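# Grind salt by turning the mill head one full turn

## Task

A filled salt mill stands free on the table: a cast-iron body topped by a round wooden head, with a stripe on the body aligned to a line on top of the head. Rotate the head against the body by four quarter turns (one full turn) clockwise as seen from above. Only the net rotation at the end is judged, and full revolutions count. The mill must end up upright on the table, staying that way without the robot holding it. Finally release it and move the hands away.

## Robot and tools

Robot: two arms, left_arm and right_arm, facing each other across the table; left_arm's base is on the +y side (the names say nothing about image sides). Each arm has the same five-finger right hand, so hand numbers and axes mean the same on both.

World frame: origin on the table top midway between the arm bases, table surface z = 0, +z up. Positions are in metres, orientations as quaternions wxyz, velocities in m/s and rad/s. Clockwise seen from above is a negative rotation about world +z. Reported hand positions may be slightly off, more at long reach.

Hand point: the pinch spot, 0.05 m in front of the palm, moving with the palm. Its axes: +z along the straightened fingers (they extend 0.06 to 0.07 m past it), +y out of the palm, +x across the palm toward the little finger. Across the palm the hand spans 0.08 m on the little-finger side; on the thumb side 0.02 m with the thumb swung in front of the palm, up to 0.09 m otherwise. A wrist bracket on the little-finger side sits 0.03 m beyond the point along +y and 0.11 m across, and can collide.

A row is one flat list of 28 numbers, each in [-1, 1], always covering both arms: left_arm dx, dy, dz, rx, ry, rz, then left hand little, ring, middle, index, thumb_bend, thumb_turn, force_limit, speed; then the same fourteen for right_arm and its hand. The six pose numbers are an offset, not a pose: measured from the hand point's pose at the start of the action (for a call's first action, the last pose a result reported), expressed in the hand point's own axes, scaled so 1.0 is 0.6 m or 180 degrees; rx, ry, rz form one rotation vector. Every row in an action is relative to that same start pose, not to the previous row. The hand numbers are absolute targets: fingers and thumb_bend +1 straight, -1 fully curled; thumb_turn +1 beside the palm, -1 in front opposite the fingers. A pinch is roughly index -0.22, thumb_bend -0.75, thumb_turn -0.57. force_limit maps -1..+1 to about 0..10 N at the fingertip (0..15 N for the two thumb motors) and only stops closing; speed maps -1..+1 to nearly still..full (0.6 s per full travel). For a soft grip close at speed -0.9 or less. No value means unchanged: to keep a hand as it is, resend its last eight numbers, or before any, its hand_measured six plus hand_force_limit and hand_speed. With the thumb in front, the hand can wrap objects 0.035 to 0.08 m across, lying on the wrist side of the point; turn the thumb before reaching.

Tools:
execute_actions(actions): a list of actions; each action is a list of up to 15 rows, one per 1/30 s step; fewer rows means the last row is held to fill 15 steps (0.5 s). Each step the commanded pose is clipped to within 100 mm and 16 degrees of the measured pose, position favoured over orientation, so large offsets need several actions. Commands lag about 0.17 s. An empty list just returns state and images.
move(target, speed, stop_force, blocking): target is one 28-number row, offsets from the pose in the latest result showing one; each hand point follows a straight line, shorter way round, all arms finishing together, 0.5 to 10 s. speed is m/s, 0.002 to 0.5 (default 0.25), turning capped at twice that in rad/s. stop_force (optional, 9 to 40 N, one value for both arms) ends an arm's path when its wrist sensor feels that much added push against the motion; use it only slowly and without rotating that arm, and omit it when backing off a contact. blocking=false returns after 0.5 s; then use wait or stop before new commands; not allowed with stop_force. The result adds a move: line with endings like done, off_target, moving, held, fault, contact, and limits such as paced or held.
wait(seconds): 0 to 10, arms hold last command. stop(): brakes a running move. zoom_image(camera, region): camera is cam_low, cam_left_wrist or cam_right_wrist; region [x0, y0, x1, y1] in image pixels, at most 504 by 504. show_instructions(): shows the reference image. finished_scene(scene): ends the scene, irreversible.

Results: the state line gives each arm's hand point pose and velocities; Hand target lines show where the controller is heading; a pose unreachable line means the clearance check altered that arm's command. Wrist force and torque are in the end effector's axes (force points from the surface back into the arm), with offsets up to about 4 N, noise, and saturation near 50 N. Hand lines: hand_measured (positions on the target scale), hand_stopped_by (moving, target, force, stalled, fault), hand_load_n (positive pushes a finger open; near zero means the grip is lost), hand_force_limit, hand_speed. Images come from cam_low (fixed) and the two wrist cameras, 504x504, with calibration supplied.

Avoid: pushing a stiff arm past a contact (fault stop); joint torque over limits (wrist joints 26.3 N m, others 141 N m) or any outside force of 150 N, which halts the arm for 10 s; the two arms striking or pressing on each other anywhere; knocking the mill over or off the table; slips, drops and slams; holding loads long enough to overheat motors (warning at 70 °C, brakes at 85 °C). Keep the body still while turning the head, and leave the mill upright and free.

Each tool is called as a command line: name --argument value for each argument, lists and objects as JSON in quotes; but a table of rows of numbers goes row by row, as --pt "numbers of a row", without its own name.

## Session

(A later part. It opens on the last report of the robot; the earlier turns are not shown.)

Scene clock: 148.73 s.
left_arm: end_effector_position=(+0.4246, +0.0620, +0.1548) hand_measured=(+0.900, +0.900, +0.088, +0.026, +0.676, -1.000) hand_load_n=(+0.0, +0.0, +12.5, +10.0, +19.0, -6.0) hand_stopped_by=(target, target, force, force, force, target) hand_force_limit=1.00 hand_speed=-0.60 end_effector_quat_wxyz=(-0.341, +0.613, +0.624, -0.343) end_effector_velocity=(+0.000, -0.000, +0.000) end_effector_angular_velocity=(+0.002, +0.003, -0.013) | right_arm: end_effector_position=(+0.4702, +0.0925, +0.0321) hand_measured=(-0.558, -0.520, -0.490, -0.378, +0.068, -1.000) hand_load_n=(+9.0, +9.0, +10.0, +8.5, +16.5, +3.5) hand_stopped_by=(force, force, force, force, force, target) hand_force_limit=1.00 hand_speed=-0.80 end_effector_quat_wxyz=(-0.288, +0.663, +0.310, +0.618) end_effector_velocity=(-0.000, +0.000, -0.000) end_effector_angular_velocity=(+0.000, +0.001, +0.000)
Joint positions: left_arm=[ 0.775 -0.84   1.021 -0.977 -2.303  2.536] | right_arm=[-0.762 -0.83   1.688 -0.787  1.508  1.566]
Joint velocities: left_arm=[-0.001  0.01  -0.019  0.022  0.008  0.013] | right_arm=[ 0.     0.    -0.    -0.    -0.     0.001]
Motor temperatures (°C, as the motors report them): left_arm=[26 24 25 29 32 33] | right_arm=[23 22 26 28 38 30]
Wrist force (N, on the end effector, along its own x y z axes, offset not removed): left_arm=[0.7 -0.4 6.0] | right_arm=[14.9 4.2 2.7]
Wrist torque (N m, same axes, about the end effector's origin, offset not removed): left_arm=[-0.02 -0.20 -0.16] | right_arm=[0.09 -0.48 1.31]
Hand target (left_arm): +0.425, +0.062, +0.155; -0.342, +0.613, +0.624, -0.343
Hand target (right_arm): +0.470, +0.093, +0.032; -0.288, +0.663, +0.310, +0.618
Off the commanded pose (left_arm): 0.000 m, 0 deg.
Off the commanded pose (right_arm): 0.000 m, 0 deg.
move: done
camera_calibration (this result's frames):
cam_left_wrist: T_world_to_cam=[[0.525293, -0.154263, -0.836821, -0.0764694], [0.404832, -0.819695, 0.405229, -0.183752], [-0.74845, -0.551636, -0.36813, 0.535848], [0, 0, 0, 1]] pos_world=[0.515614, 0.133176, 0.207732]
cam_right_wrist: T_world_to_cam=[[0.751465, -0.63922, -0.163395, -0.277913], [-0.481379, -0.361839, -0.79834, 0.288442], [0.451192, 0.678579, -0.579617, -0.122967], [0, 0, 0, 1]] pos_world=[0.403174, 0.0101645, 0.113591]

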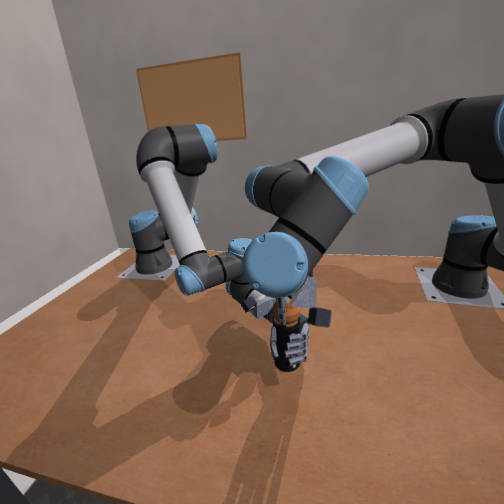

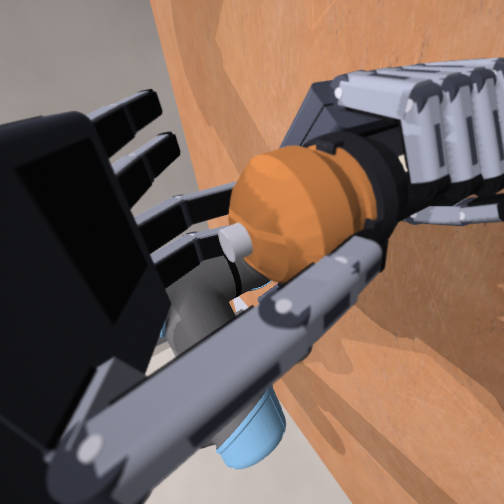

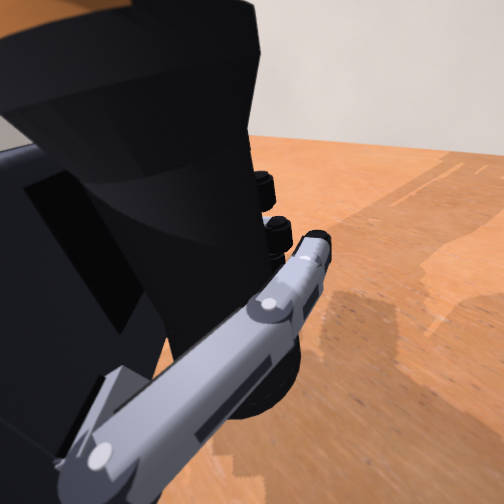

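move --target '[0.012,-0.0068,0.011,0,0.141,0.0886,0.9,0.9,-0.34,-0.34,-0.54,-1,1,-0.6,0,0,0,0,0,0,-0.98,-0.98,-0.98,-0.98,-1,-1,1,-0.8]' --speed 0.17

move --target '[0.012,-0.0068,0.011,0,0.141,0.0886,0.9,0.9,-0.34,-0.34,-0.54,-1,1,-0.6,0,0,0,0,0,0,-0.98,-0.98,-0.98,-0.98,-1,-1,1,-0.8]' --speed 0.17

Scene clock: 158.30 s.
left_arm: end_effector_position=(+0.4167, +0.0692, +0.1548) hand_measured=(+0.900, +0.900, +0.088, +0.026, +0.676, -1.000) hand_load_n=(+0.0, +0.0, +14.0, +10.0, +17.5, -5.0) hand_stopped_by=(target, target, force, force, force, target) hand_force_limit=1.00 hand_speed=-0.60 end_effector_quat_wxyz=(-0.419, +0.753, +0.445, -0.244) end_effector_velocity=(-0.000, +0.000, +0.000) end_effector_angular_velocity=(+0.001, +0.003, -0.013) | right_arm: end_effector_position=(+0.4702, +0.0925, +0.0321) hand_measured=(-0.558, -0.520, -0.490, -0.378, +0.068, -1.000) hand_load_n=(+9.0, +9.0, +10.0, +8.5, +16.5, +3.5) hand_stopped_by=(force, force, force, force, force, target) hand_force_limit=1.00 hand_speed=-0.80 end_effector_quat_wxyz=(-0.288, +0.663, +0.310, +0.618) end_effector_velocity=(-0.001, +0.000, +0.000) end_effector_angular_velocity=(-0.000, -0.000, -0.000)
Joint positions: left_arm=[ 0.692 -0.639  0.627 -0.6   -1.966  2.872] | right_arm=[-0.762 -0.83   1.688 -0.787  1.508  1.566]
Joint velocities: left_arm=[-0.002  0.008 -0.014  0.013  0.008  0.009] | right_arm=[ 0.001 -0.001  0.     0.001  0.001 -0.   ]
Motor temperatures (°C, as the motors report them): left_arm=[26 24 25 29 32 33] | right_arm=[23 22 26 28 38 30]
Wrist force (N, on the end effector, along its own x y z axes, offset not removed): left_arm=[0.1 -6.1 6.8] | right_arm=[16.2 3.3 2.1]
Wrist torque (N m, same axes, about the end effector's origin, offset not removed): left_arm=[-0.53 -0.10 -0.21] | right_arm=[-0.14 -0.61 1.57]
Hand target (left_arm): +0.417, +0.069, +0.155; -0.419, +0.753, +0.444, -0.244
Hand target (right_arm): +0.470, +0.093, +0.032; -0.288, +0.663, +0.310, +0.618
Off the commanded pose (left_arm): 0.000 m, 0 deg.
Off the commanded pose (right_arm): 0.000 m, 0 deg.
move: done
camera_calibration (this result's frames):
cam_left_wrist: T_world_to_cam=[[0.377051, -0.395197, -0.837647, 0.00736002], [-0.0565449, -0.912533, 0.405075, 0.023999], [-0.924465, -0.105369, -0.366418, 0.576093], [0, 0, 0, 1]] pos_world=[0.53116, 0.0855111, 0.207535]
cam_right_wrist: T_world_to_cam=[[0.751465, -0.63922, -0.163395, -0.277913], [-0.481379, -0.361839, -0.79834, 0.288442], [0.451192, 0.678579, -0.579617, -0.122967], [0, 0, 0, 1]] pos_world=[0.403174, 0.0101644, 0.113591]

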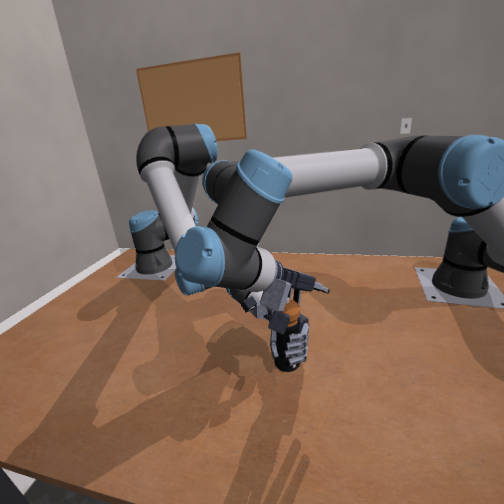

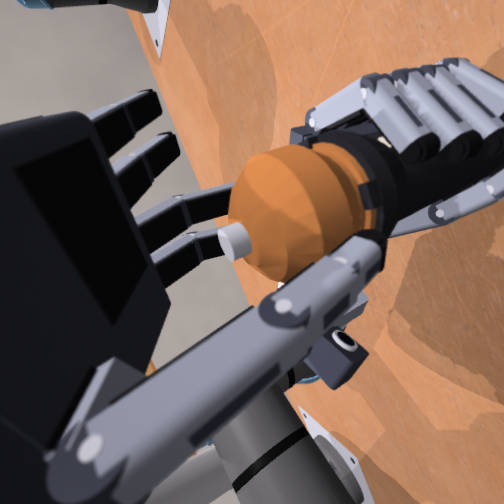

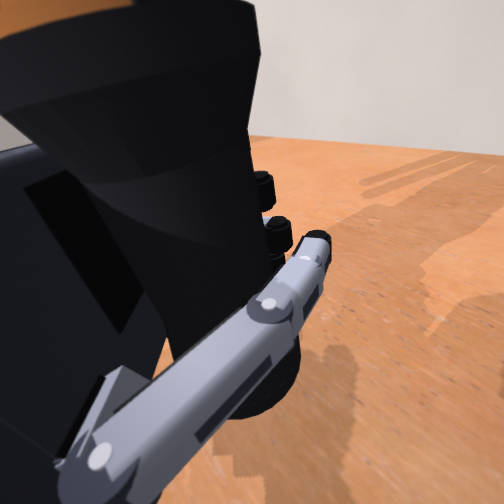

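Scene clock: 160.30 s.
left_arm: end_effector_position=(+0.4134, +0.0792, +0.1548) hand_measured=(+0.900, +0.900, +0.088, +0.026, +0.676, -1.000) hand_load_n=(+0.0, +0.0, +15.5, +10.5, +16.5, -4.5) hand_stopped_by=(target, target, force, force, force, target) hand_force_limit=1.00 hand_speed=-0.60 end_effector_quat_wxyz=(-0.468, +0.842, +0.235, -0.129) end_effector_velocity=(-0.000, +0.001, +0.000) end_effector_angular_velocity=(+0.001, +0.000, -0.015) | right_arm: end_effector_position=(+0.4702, +0.0925, +0.0321) hand_measured=(-0.558, -0.520, -0.490, -0.378, +0.068, -1.000) hand_load_n=(+8.5, +8.5, +9.5, +8.5, +17.0, +4.0) hand_stopped_by=(force, force, force, force, force, target) hand_force_limit=1.00 hand_speed=-0.80 end_effector_quat_wxyz=(-0.288, +0.663, +0.310, +0.618) end_effector_velocity=(+0.001, -0.001, +0.000) end_effector_angular_velocity=(+0.000, -0.001, -0.002)
Joint positions: left_arm=[ 0.588 -0.546  0.445 -0.456 -1.618  3.109] | right_arm=[-0.762 -0.83   1.688 -0.787  1.508  1.566]
Joint velocities: left_arm=[-0.003 -0.002  0.003  0.     0.01   0.007] | right_arm=[-0.002 -0.     0.    -0.     0.001 -0.   ]
Motor temperatures (°C, as the motors report them): left_arm=[26 24 25 29 32 33] | right_arm=[23 22 26 28 38 30]
Wrist force (N, on the end effector, along its own x y z axes, offset not removed): left_arm=[-1.2 -5.2 10.4] | right_arm=[16.0 5.9 -0.6]
Wrist torque (N m, same axes, about the end effector's origin, offset not removed): left_arm=[-0.10 -0.34 -0.28] | right_arm=[0.07 -0.44 1.96]
Hand target (left_arm): +0.413, +0.079, +0.155; -0.468, +0.842, +0.235, -0.129
Hand target (right_arm): +0.470, +0.093, +0.032; -0.288, +0.663, +0.310, +0.618
Off the commanded pose (left_arm): 0.000 m, 0 deg.
Off the commanded pose (right_arm): 0.000 m, 0 deg.
move: done
camera_calibration (this result's frames):
cam_left_wrist: T_world_to_cam=[[0.128386, -0.529828, -0.838331, 0.126149], [-0.502629, -0.763477, 0.405545, 0.205566], [-0.854916, 0.369304, -0.364327, 0.507412], [0, 0, 0, 1]] pos_world=[0.520922, 0.0363933, 0.207252]
cam_right_wrist: T_world_to_cam=[[0.75146, -0.639226, -0.163395, -0.277912], [-0.481382, -0.361836, -0.79834, 0.288442], [0.451197, 0.678576, -0.579617, -0.122968], [0, 0, 0, 1]] pos_world=[0.403174, 0.0101635, 0.113591]

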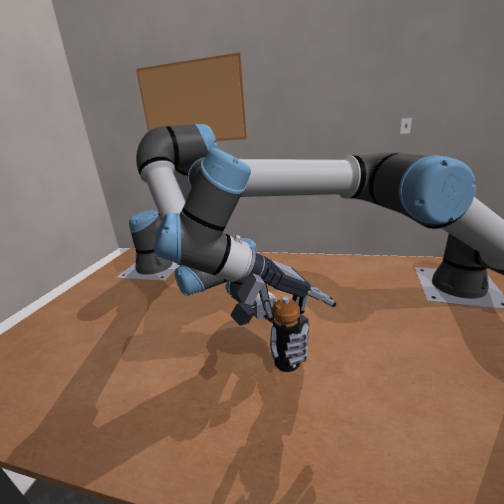

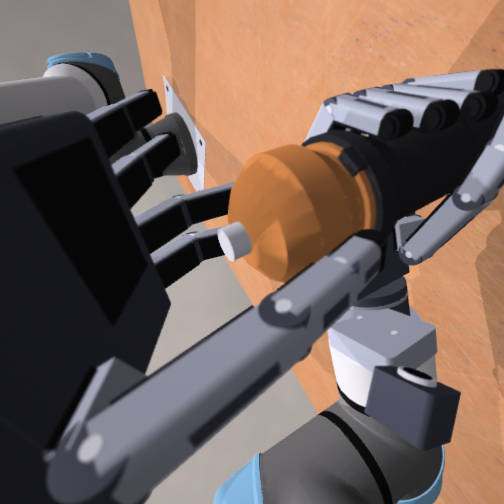

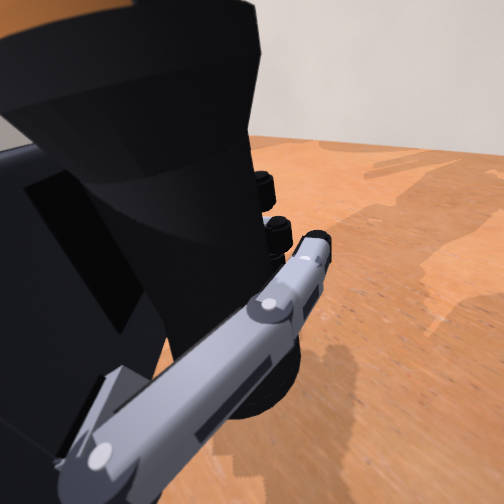

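move --target '[0.0125,-0.0082,0.0133,0,0.1415,0.088,0.9,0.9,-0.34,-0.34,-0.54,-1,1,-0.6,0,0,0,0,0,0,-0.98,-0.98,-0.98,-0.98,-1,-1,1,-0.8]' --speed 0.17

move --target '[0.012,-0.0071,0.0116,0,0.1415,0.088,0.9,0.9,-0.34,-0.34,-0.54,-1,1,-0.6,0,0,0,0,0,0,-0.98,-0.98,-0.98,-0.98,-1,-1,1,-0.8]' --speed 0.2

Scene clock: 171.40 s.
left_arm: end_effector_position=(+0.4150, +0.0912, +0.1548) hand_measured=(+0.900, +0.900, +0.088, +0.026, +0.676, -1.000) hand_load_n=(+0.0, +0.0, +11.5, +7.0, +19.0, -5.0) hand_stopped_by=(target, target, force, force, force, target) hand_force_limit=1.00 hand_speed=-0.60 end_effector_quat_wxyz=(-0.486, +0.874, +0.010, -0.004) end_effector_velocity=(-0.000, +0.000, +0.000) end_effector_angular_velocity=(-0.002, -0.001, -0.012) | right_arm: end_effector_position=(+0.4702, +0.0925, +0.0321) hand_measured=(-0.558, -0.520, -0.490, -0.378, +0.068, -1.000) hand_load_n=(+8.5, +8.5, +9.5, +8.5, +17.0, +3.5) hand_stopped_by=(force, force, force, force, force, target) hand_force_limit=1.00 hand_speed=-0.80 end_effector_quat_wxyz=(-0.288, +0.663, +0.310, +0.618) end_effector_velocity=(+0.000, -0.000, -0.000) end_effector_angular_velocity=(-0.001, +0.001, +0.000)
Joint positions: left_arm=[ 0.477 -0.659  0.664 -0.589 -1.27   3.331] | right_arm=[-0.762 -0.83   1.688 -0.787  1.508  1.566]
Joint velocities: left_arm=[-0.003 -0.008  0.014 -0.01   0.008  0.006] | right_arm=[-0.001 -0.     0.     0.002 -0.002 -0.   ]
Motor temperatures (°C, as the motors report them): left_arm=[26 24 25 29 32 33] | right_arm=[23 22 26 28 38 30]
Wrist force (N, on the end effector, along its own x y z axes, offset not removed): left_arm=[2.3 3.7 0.9] | right_arm=[15.8 0.5 -0.4]
Wrist torque (N m, same axes, about the end effector's origin, offset not removed): left_arm=[0.00 -0.37 -0.19] | right_arm=[0.05 -0.42 0.59]
Hand target (left_arm): +0.415, +0.091, +0.155; -0.486, +0.874, +0.009, -0.003
Hand target (right_arm): +0.470, +0.093, +0.032; -0.288, +0.663, +0.310, +0.618
Off the commanded pose (left_arm): 0.000 m, 0 deg.
Off the commanded pose (right_arm): 0.000 m, 0 deg.
move: done
camera_calibration (this result's frames):
cam_left_wrist: T_world_to_cam=[[-0.152971, -0.521638, -0.839341, 0.248414], [-0.816375, -0.411921, 0.404788, 0.31379], [-0.556895, 0.747138, -0.36284, 0.345953], [0, 0, 0, 1]] pos_world=[0.48683, 0.00036406, 0.207011]
cam_right_wrist: T_world_to_cam=[[0.751474, -0.63921, -0.163396, -0.277915], [-0.481375, -0.361846, -0.79834, 0.28844], [0.451182, 0.678586, -0.579617, -0.122964], [0, 0, 0, 1]] pos_world=[0.403173, 0.0101664, 0.113591]

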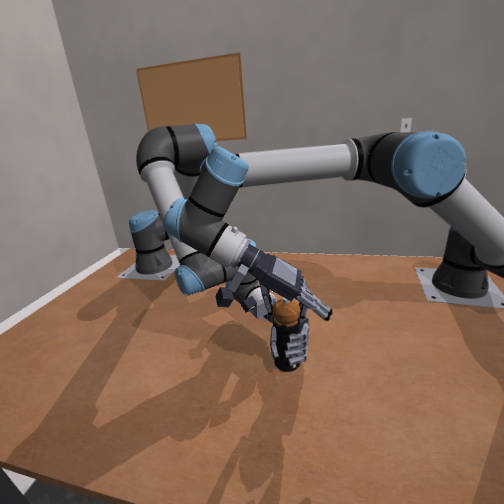

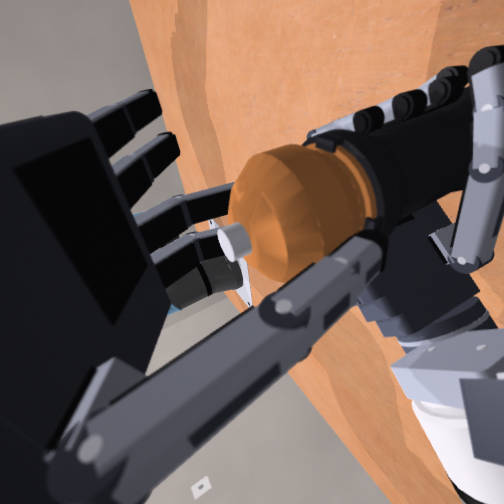

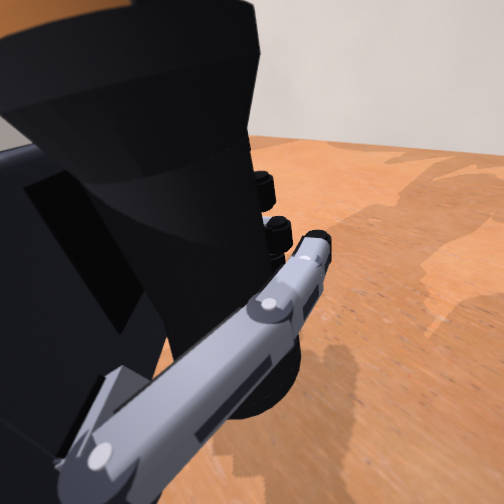

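Scene clock: 173.20 s.
left_arm: end_effector_position=(+0.4221, +0.0996, +0.1546) hand_measured=(+0.900, +0.900, +0.088, +0.026, +0.676, -1.000) hand_load_n=(+0.0, +0.0, +12.5, +5.5, +17.5, -4.5) hand_stopped_by=(target, target, force, force, force, target) hand_force_limit=1.00 hand_speed=-0.60 end_effector_quat_wxyz=(-0.472, +0.846, -0.216, +0.122) end_effector_velocity=(+0.000, +0.000, -0.000) end_effector_angular_velocity=(-0.005, +0.000, -0.016) | right_arm: end_effector_position=(+0.4702, +0.0925, +0.0321) hand_measured=(-0.558, -0.520, -0.490, -0.378, +0.068, -1.000) hand_load_n=(+8.0, +8.5, +9.5, +8.5, +17.0, +3.5) hand_stopped_by=(force, force, force, force, force, target) hand_force_limit=1.00 hand_speed=-0.80 end_effector_quat_wxyz=(-0.288, +0.663, +0.310, +0.618) end_effector_velocity=(+0.000, -0.000, +0.000) end_effector_angular_velocity=(+0.000, -0.000, -0.002)
Joint positions: left_arm=[ 0.374 -0.862  1.047 -0.897 -0.934  3.613] | right_arm=[-0.762 -0.83   1.688 -0.787  1.508  1.566]
Joint velocities: left_arm=[-0.003 -0.01   0.018 -0.019  0.009  0.012] | right_arm=[ 0.    -0.001 -0.     0.     0.002 -0.   ]
Motor temperatures (°C, as the motors report them): left_arm=[26 24 25 29 32 33] | right_arm=[23 22 26 28 38 30]
Wrist force (N, on the end effector, along its own x y z axes, offset not removed): left_arm=[1.3 -2.1 2.6] | right_arm=[16.9 -0.9 -0.6]
Wrist torque (N m, same axes, about the end effector's origin, offset not removed): left_arm=[-0.49 -0.21 -0.24] | right_arm=[-0.37 -0.43 0.70]
Hand target (left_arm): +0.422, +0.100, +0.155; -0.472, +0.846, -0.217, +0.122
Hand target (right_arm): +0.470, +0.093, +0.032; -0.288, +0.663, +0.310, +0.618
Off the commanded pose (left_arm): 0.000 m, 0 deg.
Off the commanded pose (right_arm): 0.000 m, 0 deg.
move: done
camera_calibration (this result's frames):
cam_left_wrist: T_world_to_cam=[[-0.392783, -0.374097, -0.840103, 0.34041], [-0.912961, 0.0487958, 0.405119, 0.317882], [-0.11056, 0.926105, -0.360702, 0.137043], [0, 0, 0, 1]] pos_world=[0.439073, -0.015081, 0.206631]
cam_right_wrist: T_world_to_cam=[[0.751473, -0.63921, -0.163396, -0.277915], [-0.481375, -0.361845, -0.79834, 0.28844], [0.451183, 0.678586, -0.579617, -0.122964], [0, 0, 0, 1]] pos_world=[0.403173, 0.0101663, 0.113591]

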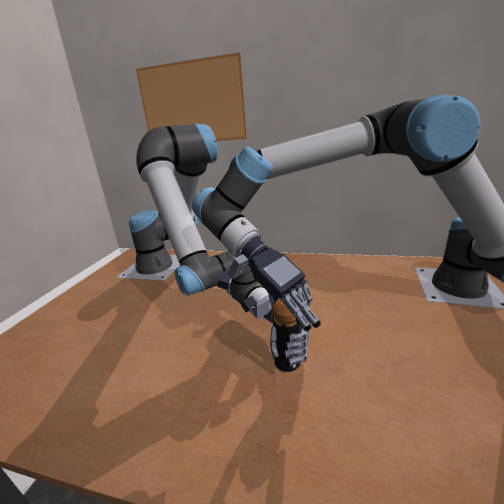

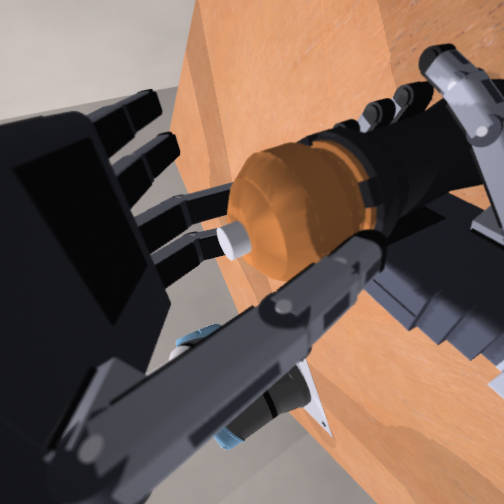

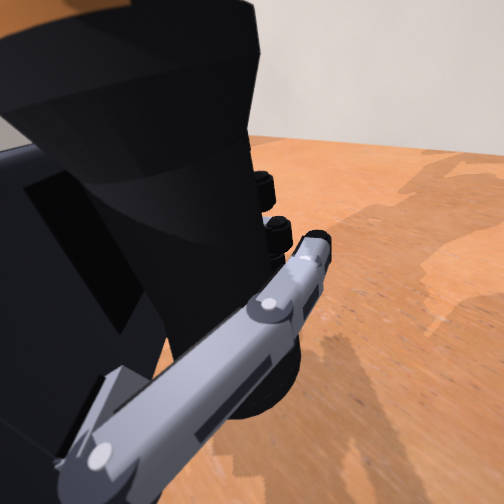

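move --target '[0.0125,-0.0078,0.0125,0,0.142,0.0875,0.9,0.9,-0.34,-0.36,-0.54,-1,1,-0.6,0,0,0,0,0,0,-0.98,-0.98,-0.98,-0.98,-1,-1,1,-0.8]' --speed 0.2

move --target '[0.0125,-0.0074,0.012,0,0.142,0.0875,0.9,0.9,-0.34,-0.36,-0.54,-1,1,-0.6,0,0,0,0,0,0,-0.98,-0.98,-0.98,-0.98,-1,-1,1,-0.8]' --speed 0.2

zoom_image --camera "cam_low" --region '[240,280,340,380]'

Scene clock: 183.43 s.
left_arm: end_effector_position=(+0.4330, +0.1037, +0.1546) hand_measured=(+0.900, +0.900, +0.088, +0.010, +0.676, -1.000) hand_load_n=(+0.0, +0.0, +11.0, +8.5, +19.0, -4.0) hand_stopped_by=(target, target, force, force, force, target) hand_force_limit=1.00 hand_speed=-0.60 end_effector_quat_wxyz=(-0.425, +0.761, -0.427, +0.240) end_effector_velocity=(+0.000, +0.000, -0.000) end_effector_angular_velocity=(-0.004, +0.003, -0.012) | right_arm: end_effector_position=(+0.4702, +0.0925, +0.0321) hand_measured=(-0.558, -0.520, -0.490, -0.378, +0.068, -1.000) hand_load_n=(+8.0, +8.5, +9.5, +8.5, +17.0, +3.5) hand_stopped_by=(force, force, force, force, force, target) hand_force_limit=1.00 hand_speed=-0.80 end_effector_quat_wxyz=(-0.288, +0.663, +0.310, +0.618) end_effector_velocity=(+0.000, -0.000, +0.001) end_effector_angular_velocity=(+0.001, -0.001, -0.001)
Joint positions: left_arm=[ 0.297 -1.088  1.489 -1.461 -0.644  4.099] | right_arm=[-0.762 -0.83   1.688 -0.787  1.508  1.566]
Joint velocities: left_arm=[-0.    -0.007  0.013 -0.027  0.002  0.021] | right_arm=[-0.    -0.001  0.    -0.001  0.001  0.001]
Motor temperatures (°C, as the motors report them): left_arm=[26 24 25 29 32 33] | right_arm=[23 22 26 28 38 30]
Wrist force (N, on the end effector, along its own x y z axes, offset not removed): left_arm=[-0.6 0.9 2.2] | right_arm=[18.4 2.3 -2.9]
Wrist torque (N m, same axes, about the end effector's origin, offset not removed): left_arm=[0.13 -0.25 -0.10] | right_arm=[0.21 -0.60 1.14]
Hand target (left_arm): +0.433, +0.104, +0.155; -0.425, +0.761, -0.428, +0.240
Hand target (right_arm): +0.470, +0.093, +0.032; -0.288, +0.663, +0.310, +0.618
Off the commanded pose (left_arm): 0.000 m, 0 deg.
Off the commanded pose (right_arm): 0.000 m, 0 deg.
move: done
camera_calibration (this result's frames):
cam_left_wrist: T_world_to_cam=[[-0.526236, -0.127197, -0.840772, 0.378432], [-0.767029, 0.497826, 0.404767, 0.217949], [0.367073, 0.857899, -0.359538, -0.0655233], [0, 0, 0, 1]] pos_world=[0.39037, -0.00415323, 0.206398]
cam_right_wrist: T_world_to_cam=[[0.751473, -0.63921, -0.163396, -0.277915], [-0.481375, -0.361845, -0.79834, 0.28844], [0.451183, 0.678586, -0.579617, -0.122964], [0, 0, 0, 1]] pos_world=[0.403173, 0.0101664, 0.113591]

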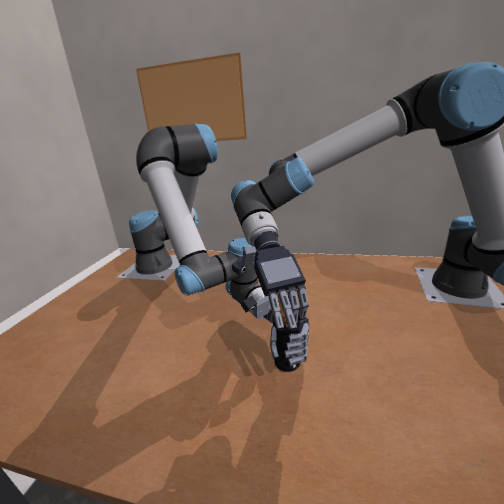

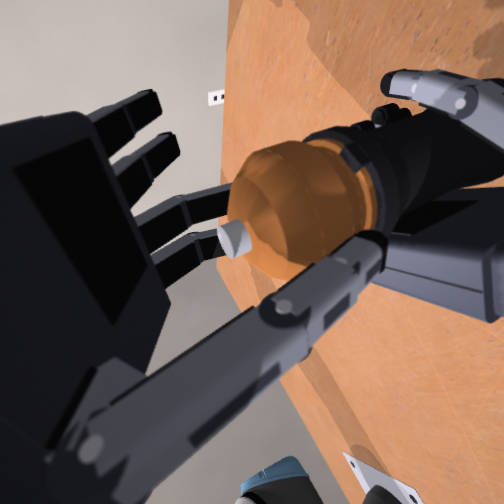

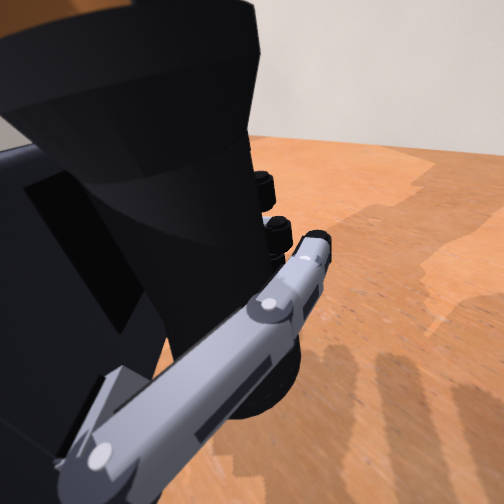

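Scene clock: 185.33 s.
left_arm: end_effector_position=(+0.4441, +0.1015, +0.1544) hand_measured=(+0.900, +0.900, +0.088, +0.010, +0.676, -1.000) hand_load_n=(+0.0, +0.0, +13.0, +6.5, +16.5, +0.0) hand_stopped_by=(target, target, force, force, force, target) hand_force_limit=1.00 hand_speed=-0.60 end_effector_quat_wxyz=(-0.349, +0.625, -0.609, +0.341) end_effector_velocity=(-0.000, -0.001, -0.000) end_effector_angular_velocity=(-0.005, +0.002, -0.018) | right_arm: end_effector_position=(+0.4702, +0.0925, +0.0321) hand_measured=(-0.558, -0.520, -0.490, -0.378, +0.068, -1.000) hand_load_n=(+7.0, +7.5, +9.0, +8.5, +17.0, +4.0) hand_stopped_by=(force, force, force, force, force, target) hand_force_limit=1.00 hand_speed=-0.80 end_effector_quat_wxyz=(-0.288, +0.663, +0.310, +0.618) end_effector_velocity=(-0.001, +0.000, -0.001) end_effector_angular_velocity=(-0.001, +0.001, +0.001)
Joint positions: left_arm=[ 0.272 -1.205  1.882 -2.479 -0.568  4.985] | right_arm=[-0.762 -0.83   1.688 -0.787  1.508  1.566]
Joint velocities: left_arm=[ 0.    -0.001  0.01  -0.04  -0.007  0.031] | right_arm=[ 0.001  0.001 -0.     0.     0.    -0.   ]
Motor temperatures (°C, as the motors report them): left_arm=[26 24 25 29 32 33] | right_arm=[23 22 26 28 38 30]
Wrist force (N, on the end effector, along its own x y z axes, offset not removed): left_arm=[-5.2 -0.8 7.4] | right_arm=[19.1 1.9 -13.6]
Wrist torque (N m, same axes, about the end effector's origin, offset not removed): left_arm=[0.20 -0.56 -0.03] | right_arm=[0.32 0.23 1.16]
Hand target (left_arm): +0.444, +0.101, +0.154; -0.349, +0.624, -0.610, +0.342
Hand target (right_arm): +0.470, +0.093, +0.032; -0.288, +0.663, +0.310, +0.618
Off the commanded pose (left_arm): 0.000 m, 0 deg.
Off the commanded pose (right_arm): 0.000 m, 0 deg.
move: done
camera_calibration (this result's frames):
cam_left_wrist: T_world_to_cam=[[-0.518929, 0.153689, -0.840888, 0.35219], [-0.416091, 0.813887, 0.405532, 0.0396346], [0.746713, 0.560328, -0.358401, -0.206339], [0, 0, 0, 1]] pos_world=[0.35333, 0.0292319, 0.206127]
cam_right_wrist: T_world_to_cam=[[0.751473, -0.63921, -0.163396, -0.277915], [-0.481375, -0.361845, -0.798339, 0.28844], [0.451183, 0.678585, -0.579617, -0.122964], [0, 0, 0, 1]] pos_world=[0.403173, 0.0101663, 0.113591]

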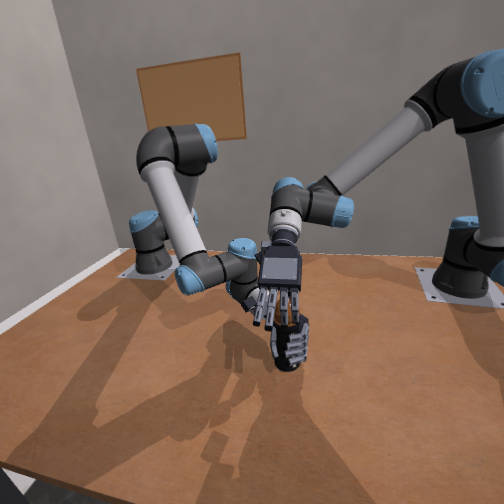

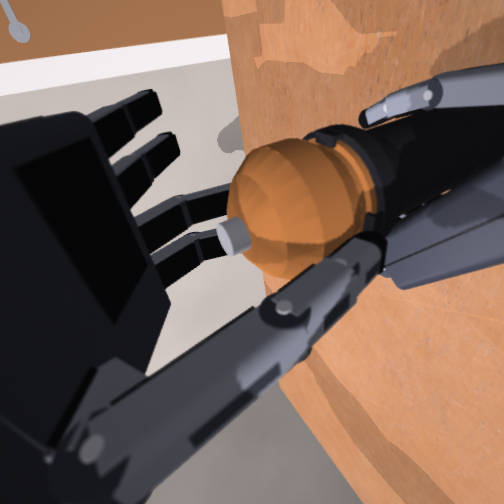

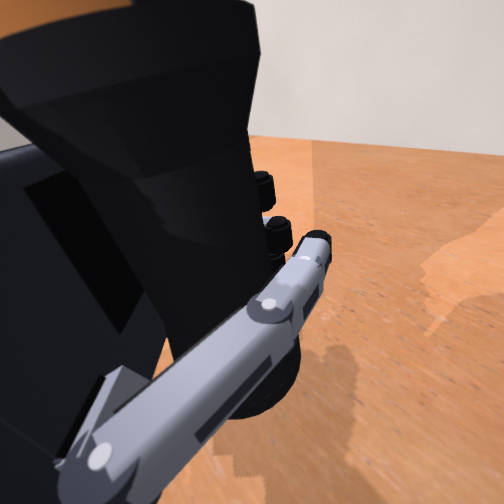

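Region (240, 280, 340, 380) of cam_low's 504x504 image, scaled by 5.040, with more detail than that image has.

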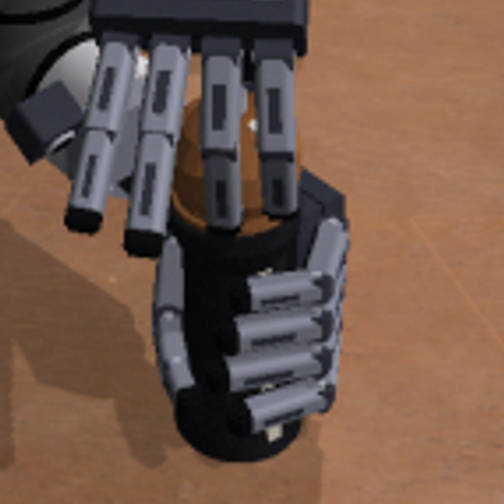

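move --target '[0.003,-0.0035,0.0057,0,0.047,0.029,0.9,0.9,-0.34,-0.38,-0.54,-1,1,-0.6,0,0,0,0,0,0,-0.98,-0.98,-0.98,-0.98,-1,-1,1,-0.8]' --speed 0.15

execute_actions --actions '[[[0,0,0,0,0,0,0.9,0.9,0.9,0.9,1,-1,1,0.5,0,0,0,0,0,0,-0.98,-0.98,-0.98,-0.98,-1,-1,1,-0.8]]]'

zoom_image --camera "cam_low" --region '[240,280,340,380]'

Scene clock: 193.47 s.
left_arm: end_effector_position=(+0.4482, +0.0997, +0.1544) hand_measured=(+0.900, +0.900, +0.088, -0.004, +0.676, -1.000) hand_load_n=(+0.0, +0.0, +10.0, +9.5, +19.0, -2.5) hand_stopped_by=(target, target, force, force, force, target) hand_force_limit=1.00 hand_speed=-0.60 end_effector_quat_wxyz=(-0.319, +0.570, -0.661, +0.370) end_effector_velocity=(+0.000, -0.000, -0.000) end_effector_angular_velocity=(-0.001, -0.001, -0.015) | right_arm: end_effector_position=(+0.4702, +0.0925, +0.0321) hand_measured=(-0.558, -0.520, -0.490, -0.378, +0.068, -1.000) hand_load_n=(+7.0, +7.5, +9.0, +8.5, +17.0, +4.0) hand_stopped_by=(force, force, force, force, force, target) hand_force_limit=1.00 hand_speed=-0.80 end_effector_quat_wxyz=(-0.288, +0.663, +0.310, +0.618) end_effector_velocity=(+0.000, -0.000, +0.001) end_effector_angular_velocity=(+0.001, -0.002, -0.001)
Joint positions: left_arm=[ 0.283 -1.202  1.957 -2.808 -0.632  5.289] | right_arm=[-0.762 -0.83   1.688 -0.787  1.508  1.566]
Joint velocities: left_arm=[ 0.001  0.     0.006 -0.027 -0.007  0.024] | right_arm=[-0.    -0.001  0.    -0.001  0.001 -0.001]
Motor temperatures (°C, as the motors report them): left_arm=[26 24 25 29 32 33] | right_arm=[23 22 26 28 38 30]
Wrist force (N, on the end effector, along its own x y z axes, offset not removed): left_arm=[-4.6 3.4 2.7] | right_arm=[17.6 0.5 -7.9]
Wrist torque (N m, same axes, about the end effector's origin, offset not removed): left_arm=[0.19 -0.02 -0.21] | right_arm=[0.04 -0.06 1.03]
Hand target (left_arm): +0.448, +0.100, +0.154; +0.318, -0.569, +0.661, -0.370
Hand target (right_arm): +0.470, +0.093, +0.032; -0.288, +0.663, +0.310, +0.618
Off the commanded pose (left_arm): 0.000 m, 0 deg.
Off the commanded pose (right_arm): 0.000 m, 0 deg.
move: done
camera_calibration (this result's frames):
cam_left_wrist: T_world_to_cam=[[-0.484873, 0.240892, -0.840755, 0.330597], [-0.270472, 0.872892, 0.406084, -0.0284685], [0.831711, 0.4243, -0.358087, -0.232929], [0, 0, 0, 1]] pos_world=[0.346327, 0.0440434, 0.206103]
cam_right_wrist: T_world_to_cam=[[0.751473, -0.63921, -0.163396, -0.277915], [-0.481375, -0.361845, -0.79834, 0.28844], [0.451183, 0.678586, -0.579617, -0.122964], [0, 0, 0, 1]] pos_world=[0.403173, 0.0101663, 0.113591]

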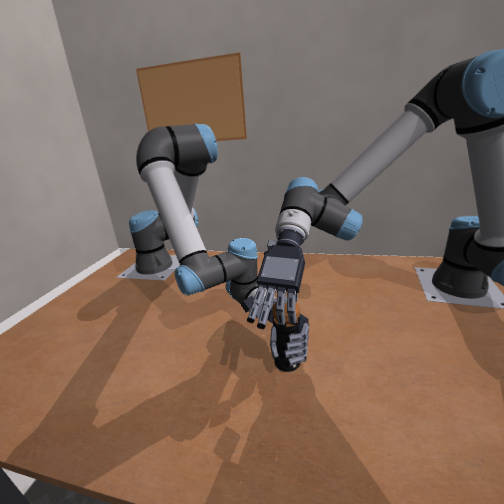

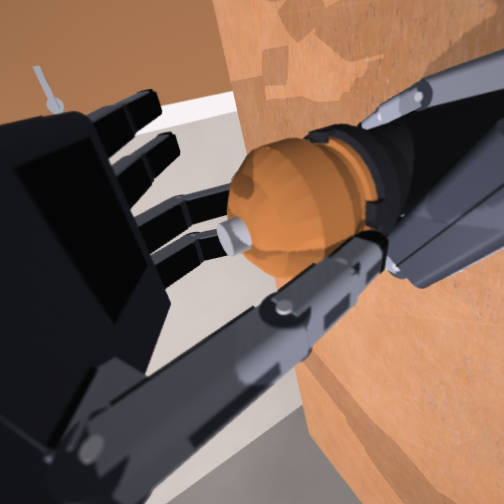

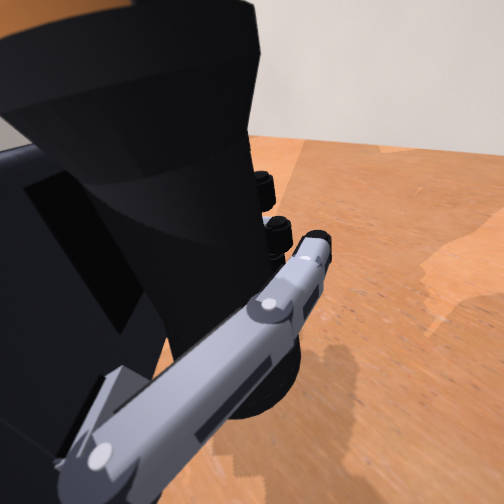

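Scene clock: 193.97 s.
left_arm: end_effector_position=(+0.4482, +0.0997, +0.1544) hand_measured=(+0.900, +0.900, +0.900, +0.900, +1.000, -1.000) hand_load_n=(+0.0, +0.0, +0.0, +0.0, +0.0, +0.0) hand_stopped_by=(target, target, moving, moving, target, target) hand_force_limit=1.00 hand_speed=0.50 end_effector_quat_wxyz=(-0.319, +0.570, -0.661, +0.370) end_effector_velocity=(+0.000, -0.000, +0.000) end_effector_angular_velocity=(-0.001, -0.000, +0.001) | right_arm: end_effector_position=(+0.4702, +0.0925, +0.0321) hand_measured=(-0.558, -0.520, -0.490, -0.378, +0.068, -1.000) hand_load_n=(+8.5, +9.0, +9.5, +8.5, +17.0, +3.5) hand_stopped_by=(force, force, force, force, force, target) hand_force_limit=1.00 hand_speed=-0.80 end_effector_quat_wxyz=(-0.288, +0.663, +0.310, +0.618) end_effector_velocity=(+0.000, -0.000, -0.000) end_effector_angular_velocity=(+0.000, +0.001, -0.001)
Joint positions: left_arm=[ 0.283 -1.202  1.957 -2.808 -0.632  5.289] | right_arm=[-0.762 -0.83   1.688 -0.787  1.508  1.566]
Joint velocities: left_arm=[ 0.     0.    -0.001  0.001  0.    -0.   ] | right_arm=[-0.    -0.     0.     0.001  0.     0.001]
Motor temperatures (°C, as the motors report them): left_arm=[26 24 25 29 32 33] | right_arm=[23 22 26 28 38 30]
Wrist force (N, on the end effector, along its own x y z axes, offset not removed): left_arm=[-0.7 -0.2 0.5] | right_arm=[16.4 0.5 -1.0]
Wrist torque (N m, same axes, about the end effector's origin, offset not removed): left_arm=[-0.31 0.23 0.00] | right_arm=[0.09 -0.38 0.76]
Hand target (left_arm): +0.448, +0.100, +0.154; +0.319, -0.570, +0.661, -0.370
Hand target (right_arm): +0.470, +0.093, +0.032; -0.288, +0.663, +0.310, +0.618
Off the commanded pose (left_arm): 0.000 m, 0 deg.
Off the commanded pose (right_arm): 0.000 m, 0 deg.
camera_calibration (this result's frames):
cam_left_wrist: T_world_to_cam=[[-0.484887, 0.240988, -0.84072, 0.330539], [-0.270474, 0.872842, 0.406192, -0.0285031], [0.831702, 0.42435, -0.358049, -0.232989], [0, 0, 0, 1]] pos_world=[0.346343, 0.0440916, 0.206047]
cam_right_wrist: T_world_to_cam=[[0.751473, -0.63921, -0.163396, -0.277915], [-0.481375, -0.361845, -0.79834, 0.28844], [0.451183, 0.678586, -0.579617, -0.122964], [0, 0, 0, 1]] pos_world=[0.403173, 0.0101663, 0.113591]

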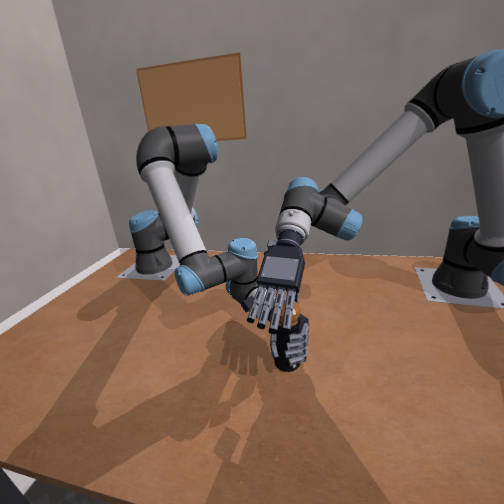

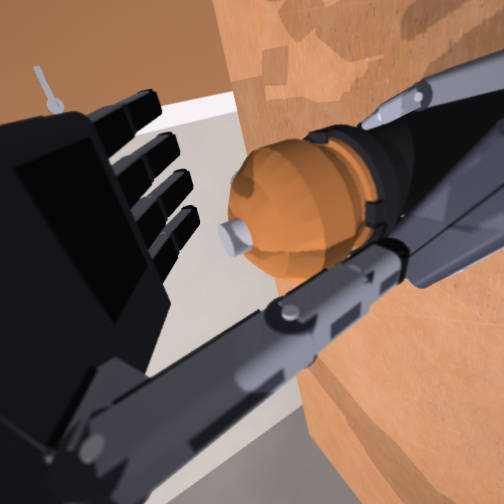

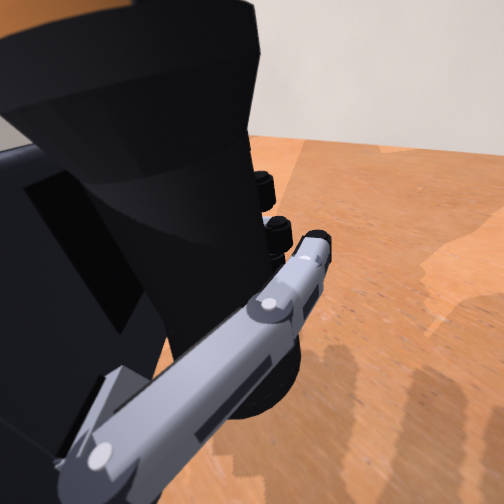

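Region (240, 280, 340, 380) of cam_low's 504x504 image, scaled by 5.040, with more detail than that image has.

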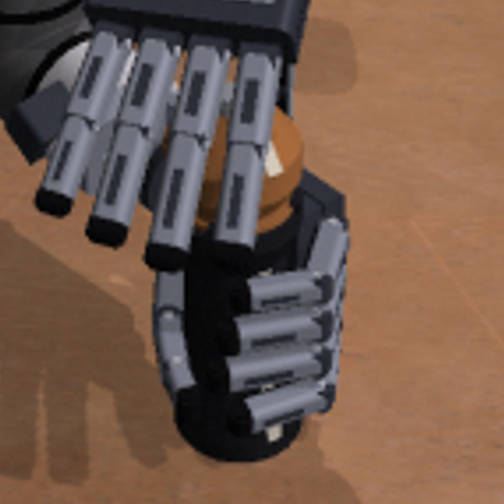

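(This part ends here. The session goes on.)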